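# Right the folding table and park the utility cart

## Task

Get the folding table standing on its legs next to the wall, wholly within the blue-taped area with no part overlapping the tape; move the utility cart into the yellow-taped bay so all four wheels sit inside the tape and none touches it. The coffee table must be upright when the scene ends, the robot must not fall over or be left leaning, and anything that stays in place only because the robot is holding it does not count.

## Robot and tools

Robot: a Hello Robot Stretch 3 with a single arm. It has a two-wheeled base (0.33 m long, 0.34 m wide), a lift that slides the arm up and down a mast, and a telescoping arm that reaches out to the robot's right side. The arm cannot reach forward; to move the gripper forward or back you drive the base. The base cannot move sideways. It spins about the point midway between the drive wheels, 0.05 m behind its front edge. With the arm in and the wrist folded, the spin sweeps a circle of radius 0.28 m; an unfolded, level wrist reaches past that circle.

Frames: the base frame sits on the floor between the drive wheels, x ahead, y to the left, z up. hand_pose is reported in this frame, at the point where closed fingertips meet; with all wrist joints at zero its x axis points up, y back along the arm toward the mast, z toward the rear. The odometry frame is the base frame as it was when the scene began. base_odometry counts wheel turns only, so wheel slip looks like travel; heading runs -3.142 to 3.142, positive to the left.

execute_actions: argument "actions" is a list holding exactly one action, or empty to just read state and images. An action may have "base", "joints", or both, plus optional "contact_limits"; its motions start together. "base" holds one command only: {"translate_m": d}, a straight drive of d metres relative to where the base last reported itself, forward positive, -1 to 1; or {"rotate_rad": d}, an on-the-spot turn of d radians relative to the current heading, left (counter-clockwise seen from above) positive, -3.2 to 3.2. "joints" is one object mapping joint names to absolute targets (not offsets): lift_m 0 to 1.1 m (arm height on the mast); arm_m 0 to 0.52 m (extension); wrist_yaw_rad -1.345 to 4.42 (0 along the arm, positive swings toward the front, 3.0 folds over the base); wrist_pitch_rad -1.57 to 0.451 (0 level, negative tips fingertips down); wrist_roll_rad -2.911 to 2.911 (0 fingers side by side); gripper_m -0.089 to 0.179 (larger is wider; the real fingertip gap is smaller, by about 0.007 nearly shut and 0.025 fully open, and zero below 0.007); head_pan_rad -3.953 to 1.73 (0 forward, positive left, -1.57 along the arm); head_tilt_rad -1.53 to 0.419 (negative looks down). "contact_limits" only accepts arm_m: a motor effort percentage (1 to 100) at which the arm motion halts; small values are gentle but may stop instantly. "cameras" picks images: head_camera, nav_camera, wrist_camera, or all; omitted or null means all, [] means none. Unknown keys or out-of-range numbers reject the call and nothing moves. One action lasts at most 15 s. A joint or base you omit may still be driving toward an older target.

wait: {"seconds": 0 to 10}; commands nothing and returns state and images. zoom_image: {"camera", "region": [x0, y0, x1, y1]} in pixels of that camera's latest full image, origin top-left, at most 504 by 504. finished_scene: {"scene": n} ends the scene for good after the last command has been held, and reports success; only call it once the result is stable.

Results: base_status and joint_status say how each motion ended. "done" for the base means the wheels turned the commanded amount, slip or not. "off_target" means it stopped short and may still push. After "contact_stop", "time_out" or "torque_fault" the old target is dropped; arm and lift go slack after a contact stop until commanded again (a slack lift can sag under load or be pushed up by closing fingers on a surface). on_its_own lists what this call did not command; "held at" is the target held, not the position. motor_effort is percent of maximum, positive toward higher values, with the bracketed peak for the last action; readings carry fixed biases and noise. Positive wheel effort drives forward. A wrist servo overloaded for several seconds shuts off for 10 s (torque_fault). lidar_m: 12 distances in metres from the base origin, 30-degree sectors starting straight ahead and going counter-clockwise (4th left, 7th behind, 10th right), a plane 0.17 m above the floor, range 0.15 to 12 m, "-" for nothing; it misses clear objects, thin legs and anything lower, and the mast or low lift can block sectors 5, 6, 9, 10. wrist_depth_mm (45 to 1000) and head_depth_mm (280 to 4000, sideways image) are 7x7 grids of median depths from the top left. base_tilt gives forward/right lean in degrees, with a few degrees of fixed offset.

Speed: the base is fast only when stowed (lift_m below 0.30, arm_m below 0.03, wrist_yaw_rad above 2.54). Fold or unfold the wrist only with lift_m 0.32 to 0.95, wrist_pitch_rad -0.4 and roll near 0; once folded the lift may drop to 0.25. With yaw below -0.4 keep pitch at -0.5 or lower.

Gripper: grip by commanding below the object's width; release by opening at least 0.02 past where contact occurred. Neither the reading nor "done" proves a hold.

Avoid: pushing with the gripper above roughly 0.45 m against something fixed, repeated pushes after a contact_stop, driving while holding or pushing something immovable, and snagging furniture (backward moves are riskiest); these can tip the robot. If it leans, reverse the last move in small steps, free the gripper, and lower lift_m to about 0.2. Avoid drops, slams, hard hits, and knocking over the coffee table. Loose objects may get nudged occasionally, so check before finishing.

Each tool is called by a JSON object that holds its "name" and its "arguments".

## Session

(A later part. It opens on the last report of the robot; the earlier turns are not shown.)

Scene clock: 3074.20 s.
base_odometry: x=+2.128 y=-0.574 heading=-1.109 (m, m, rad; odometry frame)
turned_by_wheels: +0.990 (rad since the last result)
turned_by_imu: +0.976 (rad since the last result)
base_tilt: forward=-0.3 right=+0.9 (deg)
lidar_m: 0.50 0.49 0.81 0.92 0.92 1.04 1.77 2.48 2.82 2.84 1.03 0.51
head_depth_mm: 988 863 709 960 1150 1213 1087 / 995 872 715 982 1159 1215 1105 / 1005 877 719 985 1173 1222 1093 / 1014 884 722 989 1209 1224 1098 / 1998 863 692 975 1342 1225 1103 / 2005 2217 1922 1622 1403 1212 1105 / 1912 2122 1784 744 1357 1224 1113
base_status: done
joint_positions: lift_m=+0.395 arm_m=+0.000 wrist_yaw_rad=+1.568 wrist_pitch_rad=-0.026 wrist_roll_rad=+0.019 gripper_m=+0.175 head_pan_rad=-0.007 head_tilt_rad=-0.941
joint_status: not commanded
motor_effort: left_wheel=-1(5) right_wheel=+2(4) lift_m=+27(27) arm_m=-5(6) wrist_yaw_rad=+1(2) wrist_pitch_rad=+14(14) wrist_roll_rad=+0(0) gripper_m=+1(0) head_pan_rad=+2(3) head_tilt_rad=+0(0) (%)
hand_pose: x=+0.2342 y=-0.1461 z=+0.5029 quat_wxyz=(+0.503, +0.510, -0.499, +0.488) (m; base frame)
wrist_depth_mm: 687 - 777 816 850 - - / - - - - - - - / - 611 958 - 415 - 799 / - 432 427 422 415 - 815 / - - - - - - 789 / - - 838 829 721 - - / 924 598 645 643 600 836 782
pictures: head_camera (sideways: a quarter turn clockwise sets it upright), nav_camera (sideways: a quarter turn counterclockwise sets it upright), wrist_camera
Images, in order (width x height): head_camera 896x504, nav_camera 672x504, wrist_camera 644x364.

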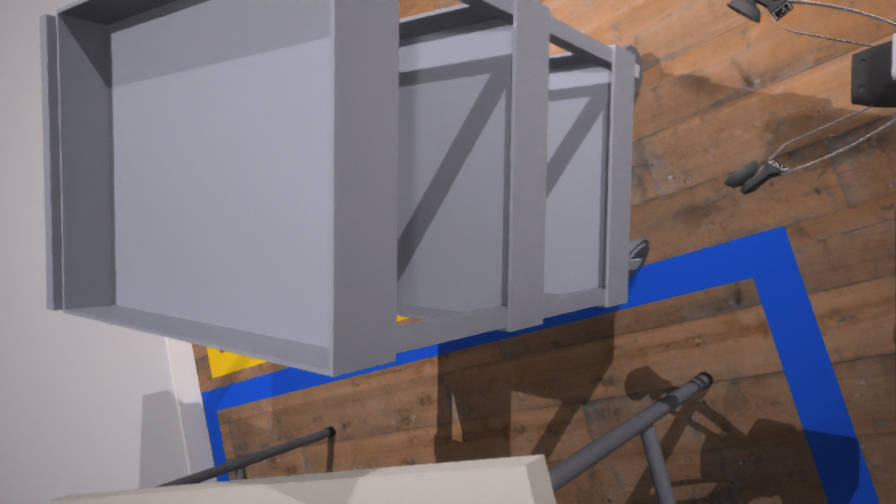

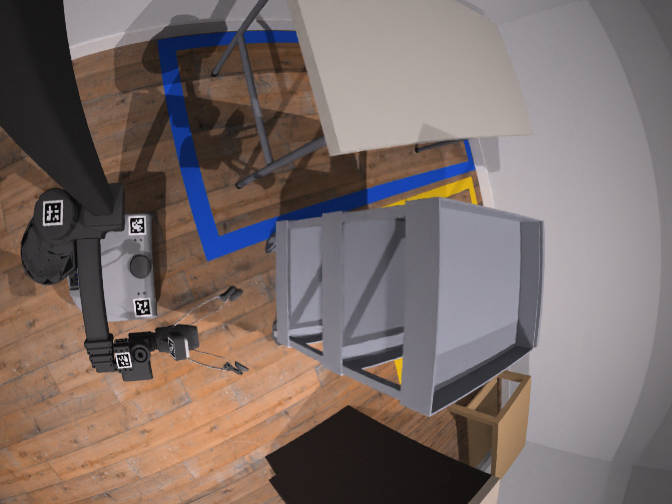

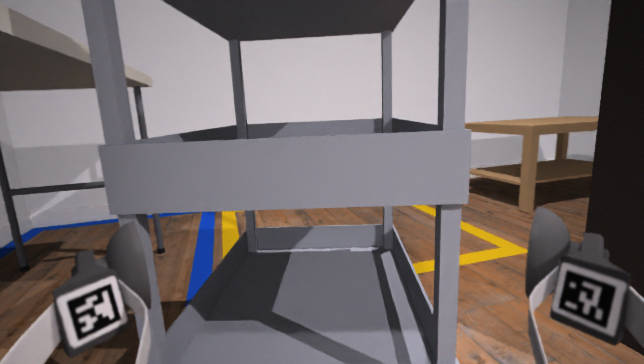

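{"name": "execute_actions", "arguments": {"actions": [{"base":{"translate_m":0.23}}], "cameras": []}}

{"name": "execute_actions", "arguments": {"actions": [{"base":{"rotate_rad":-0.04}}], "cameras": []}}

{"name": "execute_actions", "arguments": {"actions": [{"base":{"translate_m":0.25}}]}}

Scene clock: 3096.93 s.
base_odometry: x=+2.230 y=-0.780 heading=-1.109 (m, m, rad; odometry frame)
turned_by_wheels: +0.000 (rad since the last result)
turned_by_imu: +0.001 (rad since the last result)
base_tilt: forward=-0.4 right=+1.0 (deg)
lidar_m: 0.27 0.29 0.33 0.77 0.98 1.12 1.90 2.69 3.07 0.96 0.37 0.28
head_depth_mm: 2057 837 712 601 542 805 1091 / 1987 841 714 605 545 809 1105 / 1927 848 719 607 548 812 1096 / 1863 854 723 611 533 815 1097 / 1838 862 710 613 538 960 1105 / 1798 2088 1915 1514 1325 1235 1103 / 1748 2007 1890 1626 1405 1241 1080
base_status: done
joint_positions: lift_m=+0.395 arm_m=+0.000 wrist_yaw_rad=+1.568 wrist_pitch_rad=-0.026 wrist_roll_rad=+0.019 gripper_m=+0.175 head_pan_rad=-0.007 head_tilt_rad=-0.941
joint_status: not commanded
motor_effort: left_wheel=-1(2) right_wheel=+2(5) lift_m=+27(28) arm_m=-5(5) wrist_yaw_rad=+1(1) wrist_pitch_rad=+14(14) wrist_roll_rad=+0(0) gripper_m=+0(1) head_pan_rad=+2(3) head_tilt_rad=+0(0) (%)
hand_pose: x=+0.2342 y=-0.1461 z=+0.5029 quat_wxyz=(+0.503, +0.510, -0.499, +0.488) (m; base frame)
wrist_depth_mm: - - - - - - 175 / - - - - - - 181 / - - 780 770 745 - 186 / 202 199 194 192 189 187 184 / 205 203 200 198 194 193 189 / 212 210 206 204 202 199 - / - 860 650 638 602 824 216
pictures: none
No camera images: the call's "cameras" was empty. Leave "cameras" out to get every camera's image.

Scene clock: 3097.77 s.
base_odometry: x=+2.230 y=-0.780 heading=-1.149 (m, m, rad; odometry frame)
turned_by_wheels: -0.040 (rad since the last result)
turned_by_imu: -0.039 (rad since the last result)
base_tilt: forward=-0.4 right=+0.9 (deg)
lidar_m: 0.27 0.28 0.33 0.77 0.98 1.10 1.78 2.70 3.00 0.96 0.39 0.28
head_depth_mm: 2118 838 710 601 527 805 1086 / 2032 846 715 603 529 809 1105 / 1952 849 717 608 530 810 1096 / 1889 849 724 610 550 816 1096 / 1853 862 727 613 553 818 1102 / 1810 2063 1866 605 547 1237 1104 / 1749 2002 1921 1620 1404 1234 1077
base_status: done
joint_positions: lift_m=+0.395 arm_m=+0.000 wrist_yaw_rad=+1.568 wrist_pitch_rad=-0.026 wrist_roll_rad=+0.019 gripper_m=+0.175 head_pan_rad=-0.007 head_tilt_rad=-0.941
joint_status: not commanded
motor_effort: left_wheel=+1(3) right_wheel=-1(1) lift_m=+28(28) arm_m=-6(5) wrist_yaw_rad=+2(1) wrist_pitch_rad=+14(14) wrist_roll_rad=+0(0) gripper_m=+0(0) head_pan_rad=+2(2) head_tilt_rad=+0(0) (%)
hand_pose: x=+0.2342 y=-0.1461 z=+0.5029 quat_wxyz=(+0.503, +0.510, -0.499, +0.488) (m; base frame)
wrist_depth_mm: - - - - - - 186 / - - - - - - 192 / - - 778 784 749 344 199 / 201 201 197 198 196 196 197 / 204 204 204 204 204 202 - / 210 211 210 210 210 209 - / - 827 654 643 629 794 735
pictures: none
No camera images: the call's "cameras" was empty. Leave "cameras" out to get every camera's image.

Scene clock: 3101.43 s.
base_odometry: x=+2.333 y=-1.008 heading=-1.149 (m, m, rad; odometry frame)
turned_by_wheels: +0.000 (rad since the last result)
turned_by_imu: -0.002 (rad since the last result)
base_tilt: forward=-0.3 right=+0.9 (deg)
lidar_m: 0.23 0.23 1.28 0.30 0.30 1.19 1.91 2.93 3.20 0.88 0.35 0.24
head_depth_mm: 1905 827 693 602 523 779 1082 / 1825 843 716 604 525 798 1077 / 1775 834 720 608 527 786 1079 / 1715 836 723 611 529 774 1065 / 1647 836 728 614 531 766 1069 / 1605 831 713 618 534 642 1107 / 1558 1770 1917 1563 515 1219 1105
base_status: done
joint_positions: lift_m=+0.395 arm_m=+0.000 wrist_yaw_rad=+1.640 wrist_pitch_rad=-0.026 wrist_roll_rad=+0.019 gripper_m=+0.175 head_pan_rad=-0.007 head_tilt_rad=-0.941
joint_status: not commanded
on_its_own: wrist_yaw_rad is held at +1.625, not at your +1.570, by its stall guard, which is not easing now; wrist_yaw_rad is at rest, and its effort (-13) is outside its rest range (-12 to +12)
motor_effort: left_wheel=+3(11) right_wheel=+0(15) lift_m=+28(27) arm_m=-2(5) wrist_yaw_rad=-13(31) wrist_pitch_rad=+14(15) wrist_roll_rad=+0(0) gripper_m=-2(2) head_pan_rad=+3(3) head_tilt_rad=+0(0) (%)
hand_pose: x=+0.2336 y=-0.1275 z=+0.5028 quat_wxyz=(+0.485, +0.528, -0.480, +0.506) (m; base frame)
wrist_depth_mm: - - - - - - 158 / - - - - - - 164 / - - 744 746 710 - 169 / 350 168 166 166 166 167 166 / 168 167 169 169 170 171 170 / - 174 175 175 176 176 - / - 180 180 181 518 490 192
pictures: head_camera (sideways: a quarter turn clockwise sets it upright), nav_camera (sideways: a quarter turn counterclockwise sets it upright), wrist_camera
Images, in order (width x height): head_camera 896x504, nav_camera 672x504, wrist_camera 644x364.

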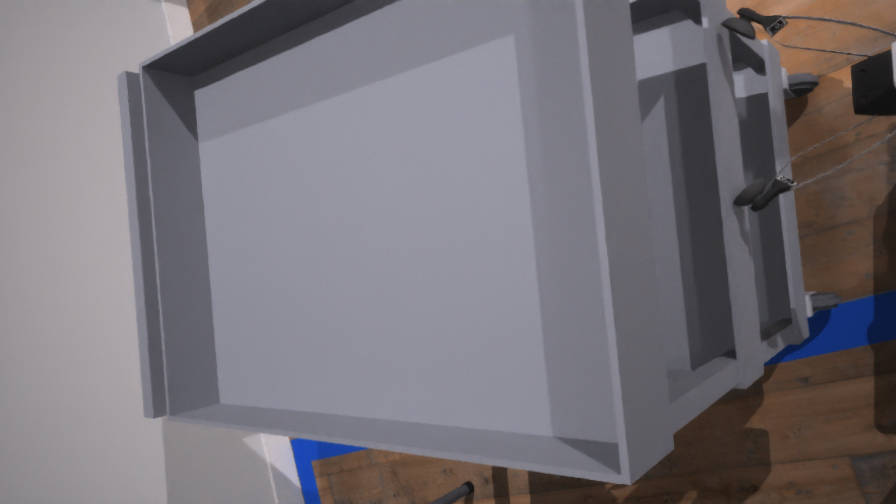

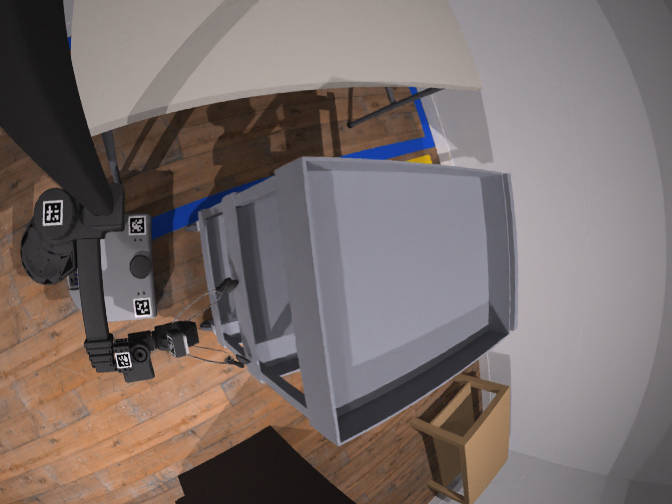

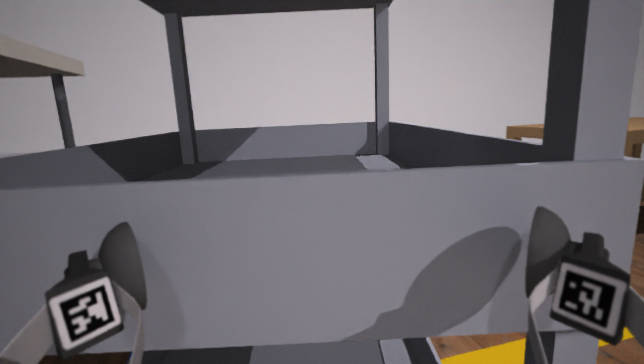

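{"name": "execute_actions", "arguments": {"actions": [{"base":{"translate_m":-0.06},"joints":{"wrist_yaw_rad":1.57}}], "cameras": []}}

{"name": "execute_actions", "arguments": {"actions": [{"base":{"rotate_rad":0.085},"joints":{"gripper_m":0.0,"wrist_yaw_rad":1.57}}], "cameras": ["wrist_camera","head_camera"]}}

Scene clock: 3222.97 s.
base_odometry: x=+2.308 y=-0.953 heading=-1.149 (m, m, rad; odometry frame)
turned_by_wheels: +0.000 (rad since the last result)
turned_by_imu: +0.001 (rad since the last result)
base_tilt: forward=-0.4 right=+0.9 (deg)
lidar_m: 0.29 0.29 1.25 0.29 1.04 1.16 1.89 2.87 3.22 0.90 0.89 0.31
head_depth_mm: 1967 825 693 601 755 1044 1091 / 1826 864 714 605 824 1055 1106 / 1791 852 718 608 544 989 1093 / 1731 858 723 611 561 1033 1100 / 1661 860 727 614 563 820 1099 / 1645 870 712 615 539 1197 1107 / 1601 1830 1917 1560 1355 1242 1110
base_status: done
joint_positions: lift_m=+0.395 arm_m=+0.000 wrist_yaw_rad=+1.573 wrist_pitch_rad=-0.026 wrist_roll_rad=+0.019 gripper_m=+0.175 head_pan_rad=-0.007 head_tilt_rad=-0.941
joint_status: all done
motor_effort: left_wheel=+1(2) right_wheel=+0(3) lift_m=+27(28) arm_m=-2(2) wrist_yaw_rad=-3(17) wrist_pitch_rad=+14(14) wrist_roll_rad=+0(0) gripper_m=+0(2) head_pan_rad=+2(3) head_tilt_rad=+0(0) (%)
hand_pose: x=+0.2342 y=-0.1447 z=+0.5029 quat_wxyz=(+0.502, +0.511, -0.497, +0.489) (m; base frame)
wrist_depth_mm: - - - - - 237 - / - - - - - 242 - / - - 793 807 641 245 - / 214 215 221 225 232 236 - / 219 222 227 231 238 242 - / 223 232 234 240 724 261 - / 908 639 643 640 639 520 775
pictures: none
No camera images: the call's "cameras" was empty. Leave "cameras" out to get every camera's image.

Scene clock: 3225.20 s.
base_odometry: x=+2.308 y=-0.953 heading=-1.064 (m, m, rad; odometry frame)
turned_by_wheels: +0.085 (rad since the last result)
turned_by_imu: +0.084 (rad since the last result)
base_tilt: forward=-0.2 right=+0.9 (deg)
lidar_m: 0.29 0.30 1.19 0.29 1.04 1.22 2.16 2.87 3.07 0.89 0.41 0.30
head_depth_mm: 1837 842 711 601 533 907 1089 / 1775 845 714 605 556 810 1096 / 1728 852 719 607 558 979 1098 / 1692 859 725 611 561 983 1098 / 1643 843 726 614 563 930 1101 / 1643 1868 1828 602 566 1236 1104 / 1600 1841 1929 1638 1403 1242 1111
base_status: done
joint_positions: lift_m=+0.395 arm_m=+0.000 wrist_yaw_rad=+1.572 wrist_pitch_rad=-0.026 wrist_roll_rad=+0.019 gripper_m=+0.000 head_pan_rad=-0.007 head_tilt_rad=-0.941
joint_status: all done
motor_effort: left_wheel=-1(4) right_wheel=+2(3) lift_m=+27(27) arm_m=-2(3) wrist_yaw_rad=-2(3) wrist_pitch_rad=+14(14) wrist_roll_rad=+0(0) gripper_m=-2(96) head_pan_rad=+3(2) head_tilt_rad=+0(0) (%)
hand_pose: x=+0.2342 y=-0.1448 z=+0.5029 quat_wxyz=(+0.502, +0.511, -0.497, +0.489) (m; base frame)
wrist_depth_mm: - - - - - - - / 976 - - - - - - / - - 790 796 766 311 - / 215 214 214 210 211 212 - / 219 218 218 215 218 217 - / 226 225 225 - 224 225 - / 925 848 656 646 598 255 813
pictures: head_camera (sideways: a quarter turn clockwise sets it upright), wrist_camera
Images, in order (width x height): head_camera 896x504, wrist_camera 644x364.

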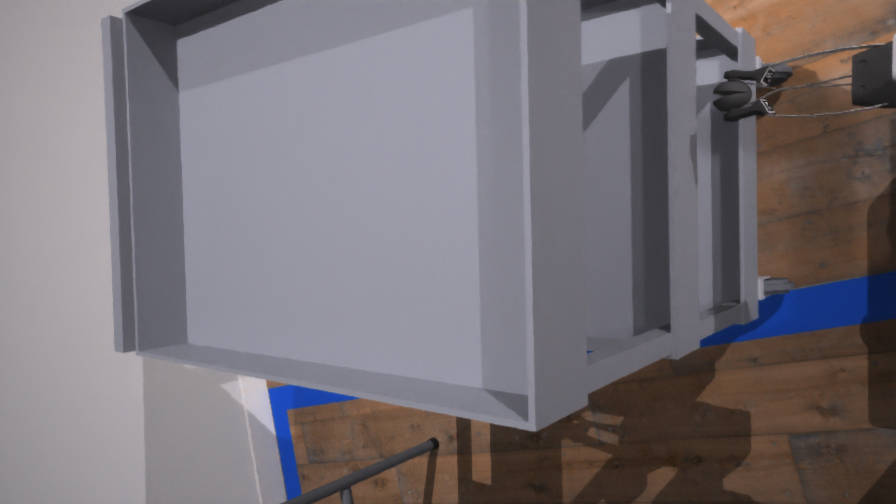

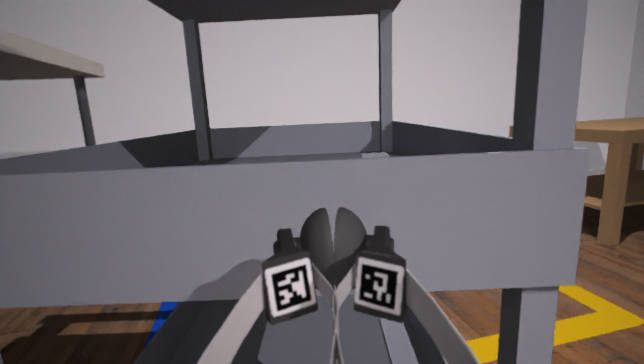

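{"name": "execute_actions", "arguments": {"actions": [{"base":{"translate_m":0.2}}]}}

Scene clock: 3233.93 s.
base_odometry: x=+2.405 y=-1.128 heading=-1.064 (m, m, rad; odometry frame)
turned_by_wheels: +0.000 (rad since the last result)
turned_by_imu: -0.006 (rad since the last result)
base_tilt: forward=-0.3 right=+0.9 (deg)
lidar_m: 0.24 0.24 1.25 1.09 1.09 1.27 2.23 3.06 0.97 0.85 0.37 0.25
head_depth_mm: 1660 824 712 603 533 807 1091 / 1599 847 715 605 534 796 1091 / 1580 845 721 609 527 799 1080 / 1542 835 723 611 528 789 1087 / 1501 846 728 615 531 778 1085 / 1462 859 726 591 523 1194 1102 / 1427 1651 1849 1630 1375 1236 1112
base_status: done
joint_positions: lift_m=+0.395 arm_m=+0.000 wrist_yaw_rad=+1.574 wrist_pitch_rad=-0.026 wrist_roll_rad=+0.019 gripper_m=+0.000 head_pan_rad=-0.007 head_tilt_rad=-0.940
joint_status: not commanded
motor_effort: left_wheel=+1(14) right_wheel=+1(16) lift_m=+27(27) arm_m=-2(3) wrist_yaw_rad=-3(3) wrist_pitch_rad=+14(15) wrist_roll_rad=+0(0) gripper_m=-2(3) head_pan_rad=+2(2) head_tilt_rad=-1(0) (%)
hand_pose: x=+0.2342 y=-0.1444 z=+0.5028 quat_wxyz=(+0.502, +0.512, -0.497, +0.490) (m; base frame)
wrist_depth_mm: - - - - - - 180 / - - - - - - 184 / - - 740 762 713 334 - / 362 172 175 177 181 184 189 / 171 174 178 - 186 190 196 / 177 179 183 - 192 196 930 / 183 185 596 594 602 759 795
pictures: head_camera (sideways: a quarter turn clockwise sets it upright), nav_camera (sideways: a quarter turn counterclockwise sets it upright), wrist_camera
Images, in order (width x height): head_camera 896x504, nav_camera 672x504, wrist_camera 644x364.

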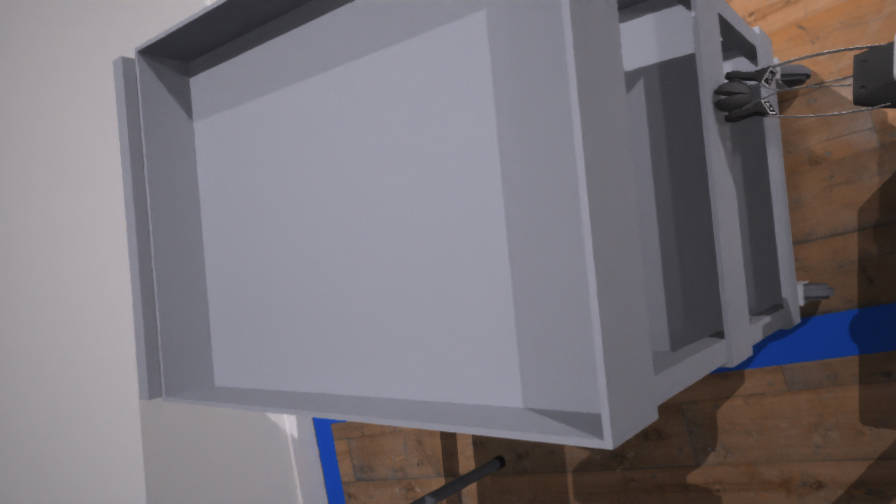

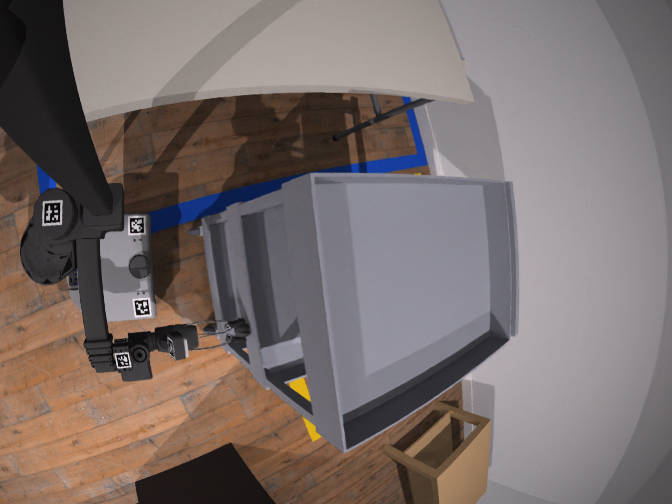

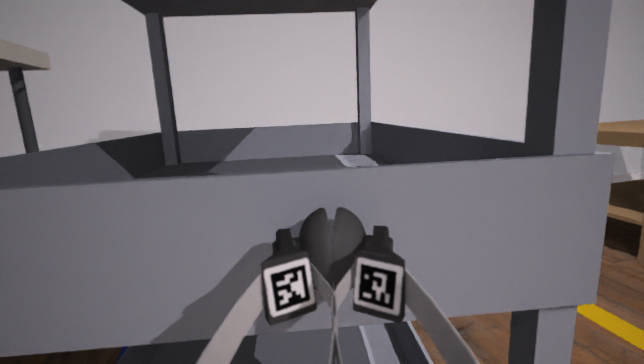

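{"name": "execute_actions", "arguments": {"actions": [{"joints":{"head_pan_rad":1.3,"head_tilt_rad":-1.1}}], "cameras": ["head_camera","nav_camera"]}}

Scene clock: 3273.53 s.
base_odometry: x=+2.405 y=-1.128 heading=-1.064 (m, m, rad; odometry frame)
turned_by_wheels: +0.000 (rad since the last result)
turned_by_imu: +0.001 (rad since the last result)
base_tilt: forward=-0.4 right=+0.9 (deg)
lidar_m: 0.24 0.24 1.25 1.09 1.09 1.27 2.24 3.04 0.97 0.84 0.37 0.25
head_depth_mm: 904 775 691 1431 1292 729 949 / 911 783 684 1411 1291 1102 1077 / 916 786 686 1379 1299 1179 1093 / 926 792 692 634 1304 1203 - / 1052 797 694 616 1291 1222 - / 1032 801 698 618 1260 - - / 1003 806 703 622 - - -
base_status: not commanded
joint_positions: lift_m=+0.395 arm_m=+0.000 wrist_yaw_rad=+1.574 wrist_pitch_rad=-0.026 wrist_roll_rad=+0.019 gripper_m=+0.000 head_pan_rad=+1.293 head_tilt_rad=-1.086
joint_status: all done
motor_effort: left_wheel=+1(0) right_wheel=+1(2) lift_m=+27(27) arm_m=-2(2) wrist_yaw_rad=-4(3) wrist_pitch_rad=+14(14) wrist_roll_rad=+0(0) gripper_m=-3(2) head_pan_rad=+3(34) head_tilt_rad=-5(16) (%)
hand_pose: x=+0.2342 y=-0.1444 z=+0.5028 quat_wxyz=(+0.502, +0.512, -0.497, +0.490) (m; base frame)
wrist_depth_mm: - - - - - - 180 / - - - - - - 185 / - - 755 771 719 334 - / 360 172 175 177 181 183 189 / 172 174 178 - 186 190 196 / 176 179 182 - 192 197 964 / 183 185 593 599 598 775 779
pictures: head_camera (sideways: a quarter turn clockwise sets it upright), nav_camera (sideways: a quarter turn counterclockwise sets it upright)
Images, in order (width x height): head_camera 896x504, nav_camera 672x504.

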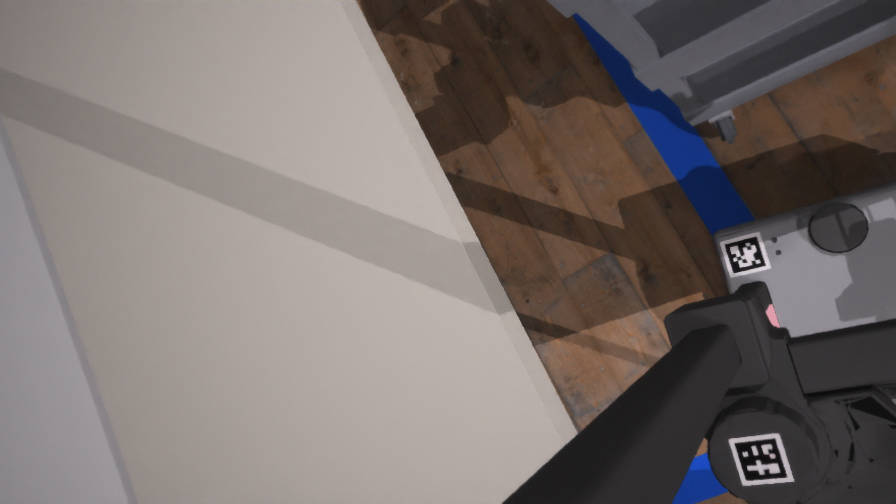

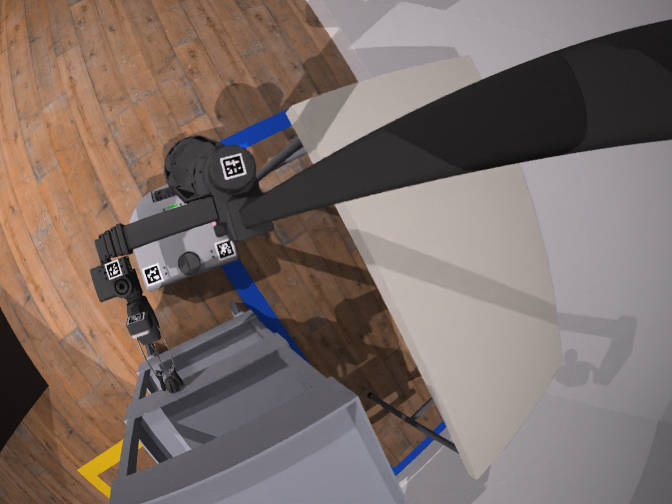

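{"name": "execute_actions", "arguments": {"actions": [{"base":{"translate_m":-0.03},"joints":{"head_pan_rad":-0.4,"head_tilt_rad":-1.1}}], "cameras": []}}

{"name": "execute_actions", "arguments": {"actions": [{"joints":{"lift_m":0.25}}], "cameras": ["wrist_camera"]}}

Scene clock: 3301.47 s.
base_odometry: x=+2.391 y=-1.102 heading=-1.064 (m, m, rad; odometry frame)
turned_by_wheels: +0.000 (rad since the last result)
turned_by_imu: +0.001 (rad since the last result)
base_tilt: forward=-0.4 right=+1.0 (deg)
lidar_m: 0.27 0.27 1.24 1.08 1.08 1.26 2.22 3.02 0.98 0.85 0.42 0.29
head_depth_mm: 1887 1830 1553 1427 1292 1176 - / 2021 1845 590 786 1275 1205 - / 2079 663 614 869 1073 1185 - / 1880 707 618 566 858 1183 1113 / 799 711 622 551 828 1144 1103 / 798 717 624 554 806 1151 1097 / 784 720 627 556 512 1198 1096
base_status: done
joint_positions: lift_m=+0.395 arm_m=+0.000 wrist_yaw_rad=+1.573 wrist_pitch_rad=-0.026 wrist_roll_rad=+0.019 gripper_m=+0.000 head_pan_rad=-0.393 head_tilt_rad=-1.087
joint_status: all done
motor_effort: left_wheel=+0(3) right_wheel=+1(2) lift_m=+27(27) arm_m=-3(2) wrist_yaw_rad=-3(3) wrist_pitch_rad=+14(14) wrist_roll_rad=+0(0) gripper_m=-3(3) head_pan_rad=-3(34) head_tilt_rad=-5(5) (%)
hand_pose: x=+0.2342 y=-0.1447 z=+0.5028 quat_wxyz=(+0.502, +0.511, -0.497, +0.489) (m; base frame)
wrist_depth_mm: - - - - - 229 - / - - - - - 230 - / - - 779 783 715 233 - / 197 200 203 208 210 216 - / 200 203 207 210 219 223 - / 205 211 213 - 226 239 - / 884 654 647 646 601 265 811
pictures: none
No camera images: the call's "cameras" was empty. Leave "cameras" out to get every camera's image.

Scene clock: 3303.63 s.
base_odometry: x=+2.391 y=-1.102 heading=-1.064 (m, m, rad; odometry frame)
turned_by_wheels: +0.000 (rad since the last result)
turned_by_imu: +0.000 (rad since the last result)
base_tilt: forward=-0.5 right=+0.9 (deg)
lidar_m: 0.27 0.27 1.25 1.08 1.08 1.26 2.22 3.01 0.98 0.85 0.42 0.29
head_depth_mm: 1888 1842 1552 1433 1290 1172 1078 / 2008 1854 590 787 1272 1189 - / 2094 664 614 867 1096 1183 - / 1873 707 617 566 858 1186 1116 / 796 712 621 550 828 1145 1103 / 797 715 625 553 807 1147 1091 / 783 719 626 556 512 1198 1095
base_status: not commanded
joint_positions: lift_m=+0.250 arm_m=+0.000 wrist_yaw_rad=+1.573 wrist_pitch_rad=-0.025 wrist_roll_rad=+0.019 gripper_m=+0.000 head_pan_rad=-0.393 head_tilt_rad=-1.087
joint_status: all done
motor_effort: left_wheel=+0(1) right_wheel=+1(1) lift_m=+21(22) arm_m=-2(2) wrist_yaw_rad=-2(2) wrist_pitch_rad=+13(14) wrist_roll_rad=+0(0) gripper_m=-3(3) head_pan_rad=-3(3) head_tilt_rad=-5(5) (%)
hand_pose: x=+0.2342 y=-0.1447 z=+0.3584 quat_wxyz=(+0.502, +0.511, -0.497, +0.489) (m; base frame)
wrist_depth_mm: 179 182 185 188 193 197 - / 195 207 231 262 303 218 - / - - - - - 234 - / - - - - - 237 - / - - 790 810 - 241 - / 922 525 566 - 467 245 773 / 399 441 436 424 403 264 617
pictures: wrist_camera
Images, in order (width x height): wrist_camera 644x364.

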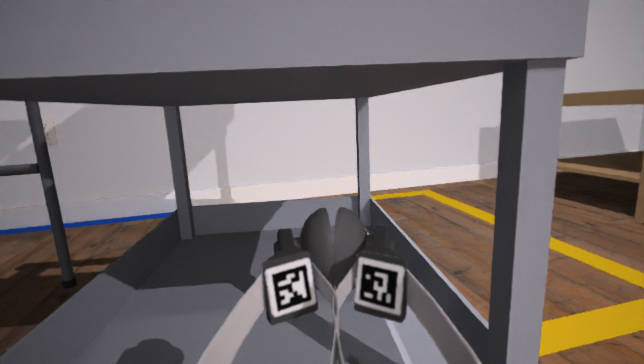

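{"name": "execute_actions", "arguments": {"actions": [{"base":{"translate_m":0.10}}], "cameras": []}}

{"name": "execute_actions", "arguments": {"actions": [{"joints":{"arm_m":0.2},"contact_limits":{"arm_m":40}}]}}

Scene clock: 3311.07 s.
base_odometry: x=+2.439 y=-1.189 heading=-1.064 (m, m, rad; odometry frame)
turned_by_wheels: +0.000 (rad since the last result)
turned_by_imu: +0.001 (rad since the last result)
base_tilt: forward=-0.5 right=+0.9 (deg)
lidar_m: 0.17 0.17 1.24 1.11 0.39 1.29 2.27 3.12 0.96 0.83 0.27 0.18
head_depth_mm: 1881 1839 1581 540 1274 1172 1075 / 2010 1848 589 543 822 1177 - / 2021 665 614 546 743 1137 - / 1812 698 618 547 508 1056 1115 / 775 710 621 551 495 772 1100 / 756 716 625 553 497 682 1091 / 735 720 629 556 499 471 1096
base_status: done
joint_positions: lift_m=+0.250 arm_m=+0.000 wrist_yaw_rad=+1.573 wrist_pitch_rad=-0.025 wrist_roll_rad=+0.019 gripper_m=+0.000 head_pan_rad=-0.393 head_tilt_rad=-1.087
joint_status: not commanded
motor_effort: left_wheel=+0(3) right_wheel=+0(3) lift_m=+21(21) arm_m=-3(3) wrist_yaw_rad=-2(2) wrist_pitch_rad=+13(13) wrist_roll_rad=+0(0) gripper_m=-3(2) head_pan_rad=-3(2) head_tilt_rad=-5(5) (%)
hand_pose: x=+0.2342 y=-0.1447 z=+0.3584 quat_wxyz=(+0.502, +0.511, -0.497, +0.489) (m; base frame)
wrist_depth_mm: 92 93 96 102 107 113 119 / 215 207 232 261 300 - - / - - - - - - - / - - - - - - - / - - 710 717 - - 923 / 861 542 563 - 458 812 713 / 392 438 432 422 406 599 159
pictures: none
No camera images: the call's "cameras" was empty. Leave "cameras" out to get every camera's image.

Scene clock: 3313.77 s.
base_odometry: x=+2.439 y=-1.189 heading=-1.064 (m, m, rad; odometry frame)
turned_by_wheels: +0.000 (rad since the last result)
turned_by_imu: +0.001 (rad since the last result)
base_tilt: forward=-0.4 right=+1.0 (deg)
lidar_m: 0.17 0.97 1.24 1.11 0.39 1.29 2.27 3.12 0.95 0.83 0.23 0.15
head_depth_mm: 1887 1803 599 549 1257 1159 1089 / 2021 659 611 543 805 1174 1094 / 2032 687 614 546 498 1136 - / 775 708 618 548 492 746 1114 / 776 712 622 551 494 468 1103 / 749 716 624 553 504 1193 1094 / 731 716 626 564 1306 1198 1098
base_status: not commanded
joint_positions: lift_m=+0.250 arm_m=+0.200 wrist_yaw_rad=+1.572 wrist_pitch_rad=-0.024 wrist_roll_rad=+0.019 gripper_m=+0.000 head_pan_rad=-0.393 head_tilt_rad=-1.087
joint_status: all done
motor_effort: left_wheel=+0(7) right_wheel=+0(10) lift_m=+21(21) arm_m=+6(14) wrist_yaw_rad=-2(55) wrist_pitch_rad=+13(13) wrist_roll_rad=+0(0) gripper_m=-3(8) head_pan_rad=-3(3) head_tilt_rad=-5(5) (%)
contact_limits: arm_m 40 (drawing in: default 32, maximum 52; extending or still: default 44, maximum 72)
hand_pose: x=+0.2342 y=-0.3443 z=+0.3587 quat_wxyz=(+0.501, +0.511, -0.498, +0.490) (m; base frame)
wrist_depth_mm: 107 112 119 128 137 - - / 192 205 230 259 150 - - / - - - - 155 - - / - - - - 159 - - / - 695 728 - 164 - - / 567 572 569 - 170 796 767 / 450 442 430 408 176 630 620
pictures: head_camera (sideways: a quarter turn clockwise sets it upright), nav_camera (sideways: a quarter turn counterclockwise sets it upright), wrist_camera
Images, in order (width x height): head_camera 896x504, nav_camera 672x504, wrist_camera 644x364.

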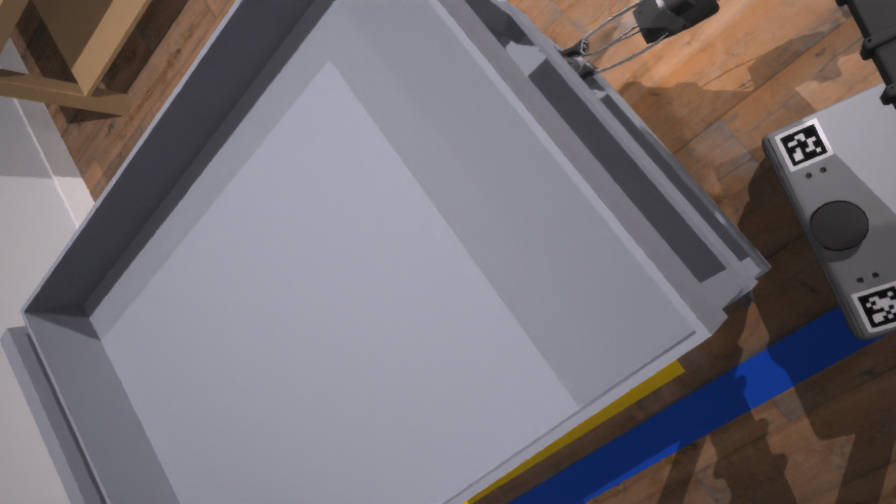

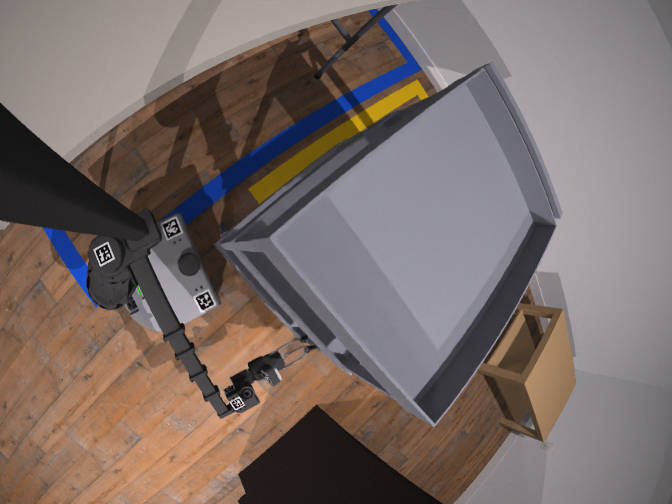

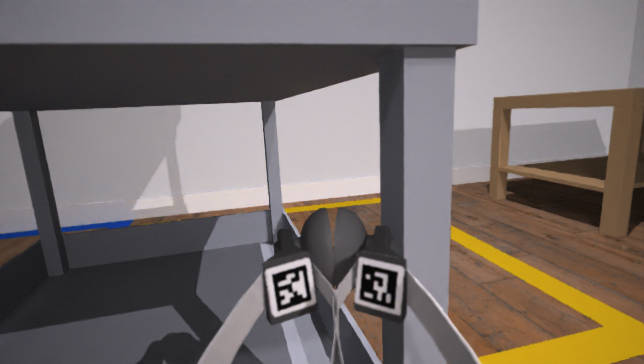

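{"name": "execute_actions", "arguments": {"actions": [{"joints":{"arm_m":0.16}}], "cameras": []}}

{"name": "execute_actions", "arguments": {"actions": [{"base":{"translate_m":-0.17}}], "cameras": []}}

{"name": "execute_actions", "arguments": {"actions": [{"base":{"rotate_rad":0.105},"joints":{"arm_m":0.0,"lift_m":0.395,"head_pan_rad":0,"head_tilt_rad":-0.94}}]}}

Scene clock: 3357.57 s.
base_odometry: x=+2.439 y=-1.189 heading=-1.064 (m, m, rad; odometry frame)
turned_by_wheels: +0.000 (rad since the last result)
turned_by_imu: +0.001 (rad since the last result)
base_tilt: forward=-0.3 right=+1.0 (deg)
lidar_m: 0.17 0.97 1.25 1.11 0.39 1.29 2.28 3.11 0.96 0.83 0.23 0.15
head_depth_mm: 1895 1803 599 549 1250 1148 1085 / 2028 659 611 543 796 1176 1094 / 2009 688 615 545 498 1135 - / 771 706 619 548 493 747 1112 / 775 711 622 550 495 467 1105 / 750 716 624 552 505 1195 1092 / 732 718 627 565 1306 1204 1098
base_status: not commanded
joint_positions: lift_m=+0.250 arm_m=+0.160 wrist_yaw_rad=+1.572 wrist_pitch_rad=-0.024 wrist_roll_rad=+0.019 gripper_m=+0.000 head_pan_rad=-0.393 head_tilt_rad=-1.087
joint_status: all done
motor_effort: left_wheel=+0(1) right_wheel=+0(0) lift_m=+21(21) arm_m=-5(8) wrist_yaw_rad=-2(2) wrist_pitch_rad=+13(13) wrist_roll_rad=+0(0) gripper_m=-3(2) head_pan_rad=-3(3) head_tilt_rad=-5(5) (%)
hand_pose: x=+0.2342 y=-0.3050 z=+0.3587 quat_wxyz=(+0.501, +0.511, -0.498, +0.490) (m; base frame)
wrist_depth_mm: 99 103 110 117 126 136 - / 192 203 227 260 - 149 - / - - - - - 155 - / - - - - - 160 - / - 677 723 743 - 165 - / 551 581 570 - 808 170 782 / 450 447 427 422 380 176 610
pictures: none
No camera images: the call's "cameras" was empty. Leave "cameras" out to get every camera's image.

Scene clock: 3360.43 s.
base_odometry: x=+2.357 y=-1.040 heading=-1.064 (m, m, rad; odometry frame)
turned_by_wheels: +0.000 (rad since the last result)
turned_by_imu: +0.001 (rad since the last result)
base_tilt: forward=-0.3 right=+1.0 (deg)
lidar_m: 0.28 1.12 1.22 1.06 0.30 1.24 2.19 2.96 3.04 0.87 0.57 0.32
head_depth_mm: 1926 636 1528 1428 1287 1150 1090 / 2013 672 634 954 1299 1175 1092 / 2097 703 615 908 1246 1182 - / 780 708 618 873 1106 1182 1115 / 814 712 620 548 850 1173 1102 / 834 716 624 561 1278 1194 1096 / 804 720 627 1404 1321 1200 1098
base_status: done
joint_positions: lift_m=+0.250 arm_m=+0.160 wrist_yaw_rad=+1.572 wrist_pitch_rad=-0.024 wrist_roll_rad=+0.019 gripper_m=+0.000 head_pan_rad=-0.393 head_tilt_rad=-1.087
joint_status: not commanded
motor_effort: left_wheel=-1(3) right_wheel=+1(1) lift_m=+21(21) arm_m=-6(5) wrist_yaw_rad=-2(2) wrist_pitch_rad=+13(13) wrist_roll_rad=+0(0) gripper_m=-4(2) head_pan_rad=-3(3) head_tilt_rad=-4(5) (%)
hand_pose: x=+0.2342 y=-0.3050 z=+0.3587 quat_wxyz=(+0.501, +0.511, -0.498, +0.490) (m; base frame)
wrist_depth_mm: 229 241 255 273 291 - - / 235 249 269 285 312 - - / - - - - - - - / - - - - - - - / - 774 795 858 345 - - / 543 577 582 - 800 794 777 / 430 445 431 332 349 625 614
pictures: none
No camera images: the call's "cameras" was empty. Leave "cameras" out to get every camera's image.

Scene clock: 3362.87 s.
base_odometry: x=+2.357 y=-1.040 heading=-0.959 (m, m, rad; odometry frame)
turned_by_wheels: +0.105 (rad since the last result)
turned_by_imu: +0.104 (rad since the last result)
base_tilt: forward=-0.4 right=+0.9 (deg)
lidar_m: 0.28 1.12 1.16 0.30 1.07 1.33 2.72 2.98 0.95 0.87 0.48 0.30
head_depth_mm: 1610 865 709 602 821 1087 1092 / 1579 872 713 604 825 1058 1106 / 1582 859 718 607 558 980 1096 / 1571 855 722 653 1129 1185 1102 / 1576 1761 1866 1614 1392 1227 1103 / 1557 1814 1910 1585 1402 1238 1107 / 1534 1700 1836 1623 1405 1240 1112
base_status: done
joint_positions: lift_m=+0.395 arm_m=+0.000 wrist_yaw_rad=+1.572 wrist_pitch_rad=-0.024 wrist_roll_rad=+0.019 gripper_m=+0.000 head_pan_rad=-0.007 head_tilt_rad=-0.942
joint_status: all done
motor_effort: left_wheel=-1(4) right_wheel=+2(4) lift_m=+28(30) arm_m=-6(6) wrist_yaw_rad=-2(2) wrist_pitch_rad=+13(13) wrist_roll_rad=+0(0) gripper_m=-3(2) head_pan_rad=+3(25) head_tilt_rad=+0(11) (%)
hand_pose: x=+0.2342 y=-0.1451 z=+0.5033 quat_wxyz=(+0.502, +0.511, -0.498, +0.490) (m; base frame)
wrist_depth_mm: 676 - - - - - - / 909 222 - - - - - / - 213 788 834 818 555 357 / - 212 220 229 238 251 265 / - 215 225 230 248 260 271 / - 223 228 - 718 - - / 897 259 673 635 622 628 760
pictures: head_camera (sideways: a quarter turn clockwise sets it upright), nav_camera (sideways: a quarter turn counterclockwise sets it upright), wrist_camera
Images, in order (width x height): head_camera 896x504, nav_camera 672x504, wrist_camera 644x364.

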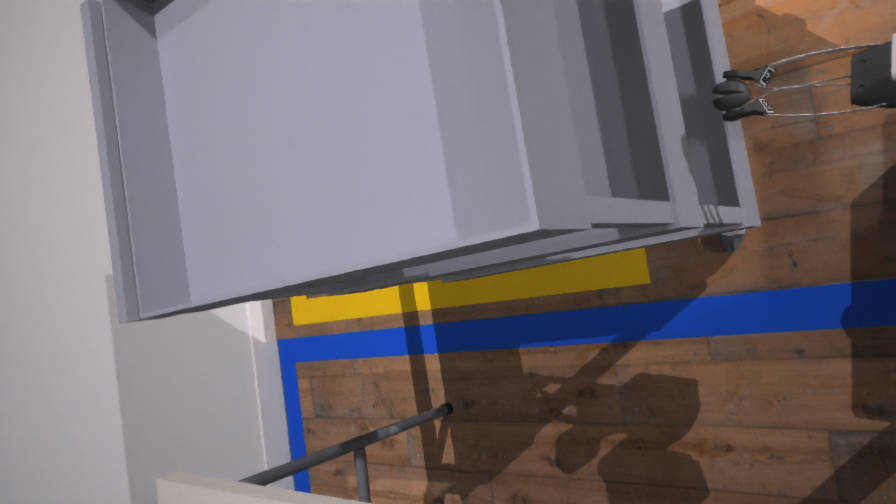

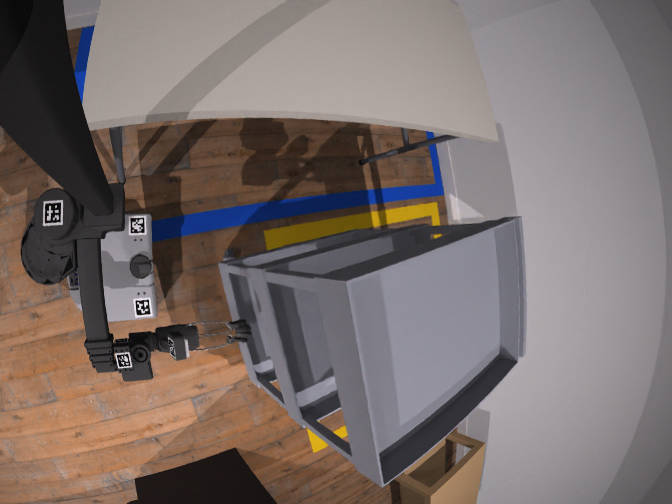

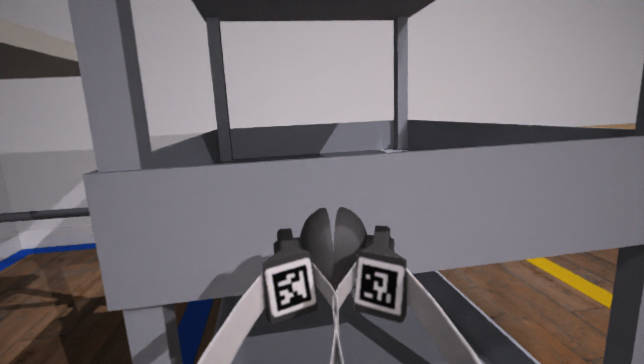

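{"name": "execute_actions", "arguments": {"actions": [{"base":{"rotate_rad":-0.08}}], "cameras": []}}

{"name": "execute_actions", "arguments": {"actions": [{"base":{"translate_m":0.22}}]}}

Scene clock: 3388.07 s.
base_odometry: x=+2.357 y=-1.040 heading=-1.039 (m, m, rad; odometry frame)
turned_by_wheels: -0.080 (rad since the last result)
turned_by_imu: -0.078 (rad since the last result)
base_tilt: forward=-0.3 right=+0.9 (deg)
lidar_m: 0.28 1.12 1.21 0.30 0.30 1.26 2.29 2.97 3.01 0.87 0.54 0.32
head_depth_mm: 1703 840 710 602 848 1152 1091 / 1614 870 715 604 836 1082 1108 / 1594 877 719 609 828 1060 1095 / 1596 857 722 610 596 1108 1097 / 1569 861 766 1542 1396 1230 1100 / 1550 1787 1913 1613 1399 1236 1109 / 1518 1755 1922 1597 1408 1243 1111
base_status: done
joint_positions: lift_m=+0.395 arm_m=+0.000 wrist_yaw_rad=+1.572 wrist_pitch_rad=-0.024 wrist_roll_rad=+0.019 gripper_m=+0.000 head_pan_rad=-0.007 head_tilt_rad=-0.942
joint_status: not commanded
motor_effort: left_wheel=+3(4) right_wheel=-2(3) lift_m=+28(28) arm_m=-5(5) wrist_yaw_rad=-2(2) wrist_pitch_rad=+13(13) wrist_roll_rad=+0(0) gripper_m=-3(2) head_pan_rad=+2(3) head_tilt_rad=+0(0) (%)
hand_pose: x=+0.2342 y=-0.1451 z=+0.5033 quat_wxyz=(+0.502, +0.511, -0.498, +0.490) (m; base frame)
wrist_depth_mm: 199 - - - - - 309 / 204 - - - - - 311 / - - 815 849 777 484 307 / - 217 233 247 262 283 308 / - 221 237 247 270 295 331 / - 226 243 - - - 361 / 915 245 631 631 606 820 743
pictures: none
No camera images: the call's "cameras" was empty. Leave "cameras" out to get every camera's image.

Scene clock: 3391.37 s.
base_odometry: x=+2.468 y=-1.230 heading=-1.039 (m, m, rad; odometry frame)
turned_by_wheels: +0.000 (rad since the last result)
turned_by_imu: -0.005 (rad since the last result)
base_tilt: forward=-0.3 right=+1.0 (deg)
lidar_m: 0.20 0.93 1.22 1.11 0.42 0.42 2.37 3.16 0.94 0.82 0.42 0.23
head_depth_mm: 1532 818 712 602 532 808 1088 / 1457 849 715 606 524 783 1080 / 1452 849 720 608 526 732 1066 / 1426 834 724 610 539 818 1080 / 1389 821 729 998 1370 1227 1103 / 1358 1491 1825 1617 1398 1237 1103 / 1334 1539 1791 1631 1409 1243 1111
base_status: done
joint_positions: lift_m=+0.395 arm_m=+0.000 wrist_yaw_rad=+1.551 wrist_pitch_rad=-0.025 wrist_roll_rad=+0.019 gripper_m=+0.000 head_pan_rad=-0.007 head_tilt_rad=-0.941
joint_status: not commanded
on_its_own: wrist_yaw_rad is at rest, and its effort (+14) is outside its rest range (-12 to +12)
motor_effort: left_wheel=-1(12) right_wheel=+3(16) lift_m=+27(28) arm_m=-4(5) wrist_yaw_rad=+14(15) wrist_pitch_rad=+13(15) wrist_roll_rad=+0(0) gripper_m=-4(4) head_pan_rad=+3(3) head_tilt_rad=+0(1) (%)
hand_pose: x=+0.2342 y=-0.1504 z=+0.5032 quat_wxyz=(+0.507, +0.506, -0.503, +0.484) (m; base frame)
wrist_depth_mm: - - - - - - - / - - - - - - - / - - 747 777 672 454 327 / 269 375 166 177 194 212 241 / 141 150 162 173 199 221 250 / 144 154 165 - 210 238 297 / 148 158 170 592 615 829 323
pictures: head_camera (sideways: a quarter turn clockwise sets it upright), nav_camera (sideways: a quarter turn counterclockwise sets it upright), wrist_camera
Images, in order (width x height): head_camera 896x504, nav_camera 672x504, wrist_camera 644x364.

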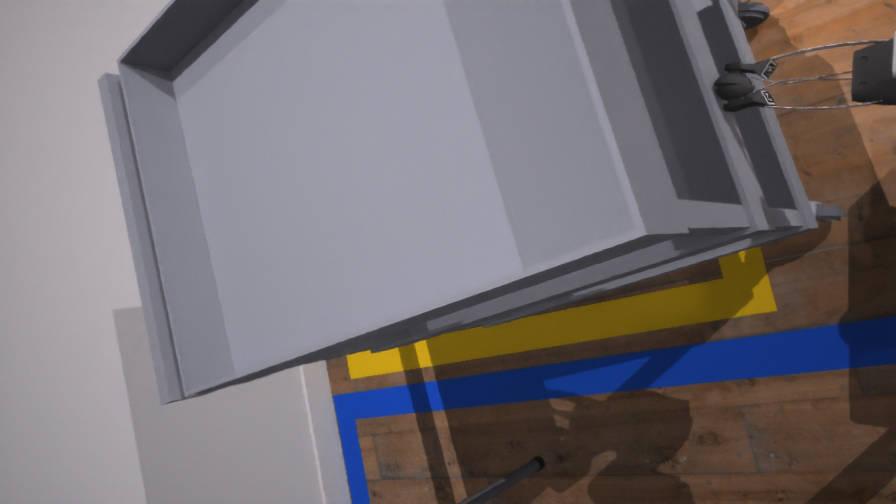

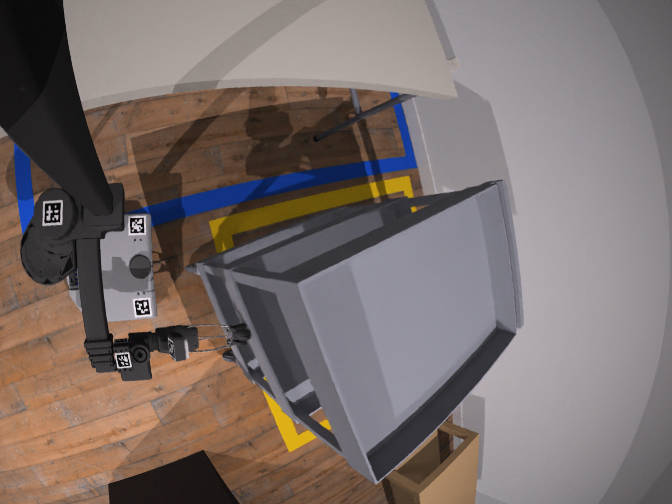

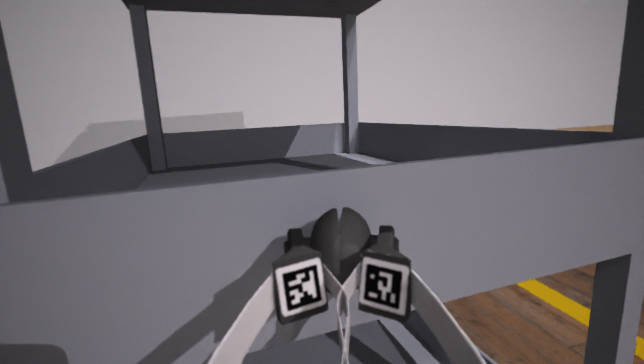

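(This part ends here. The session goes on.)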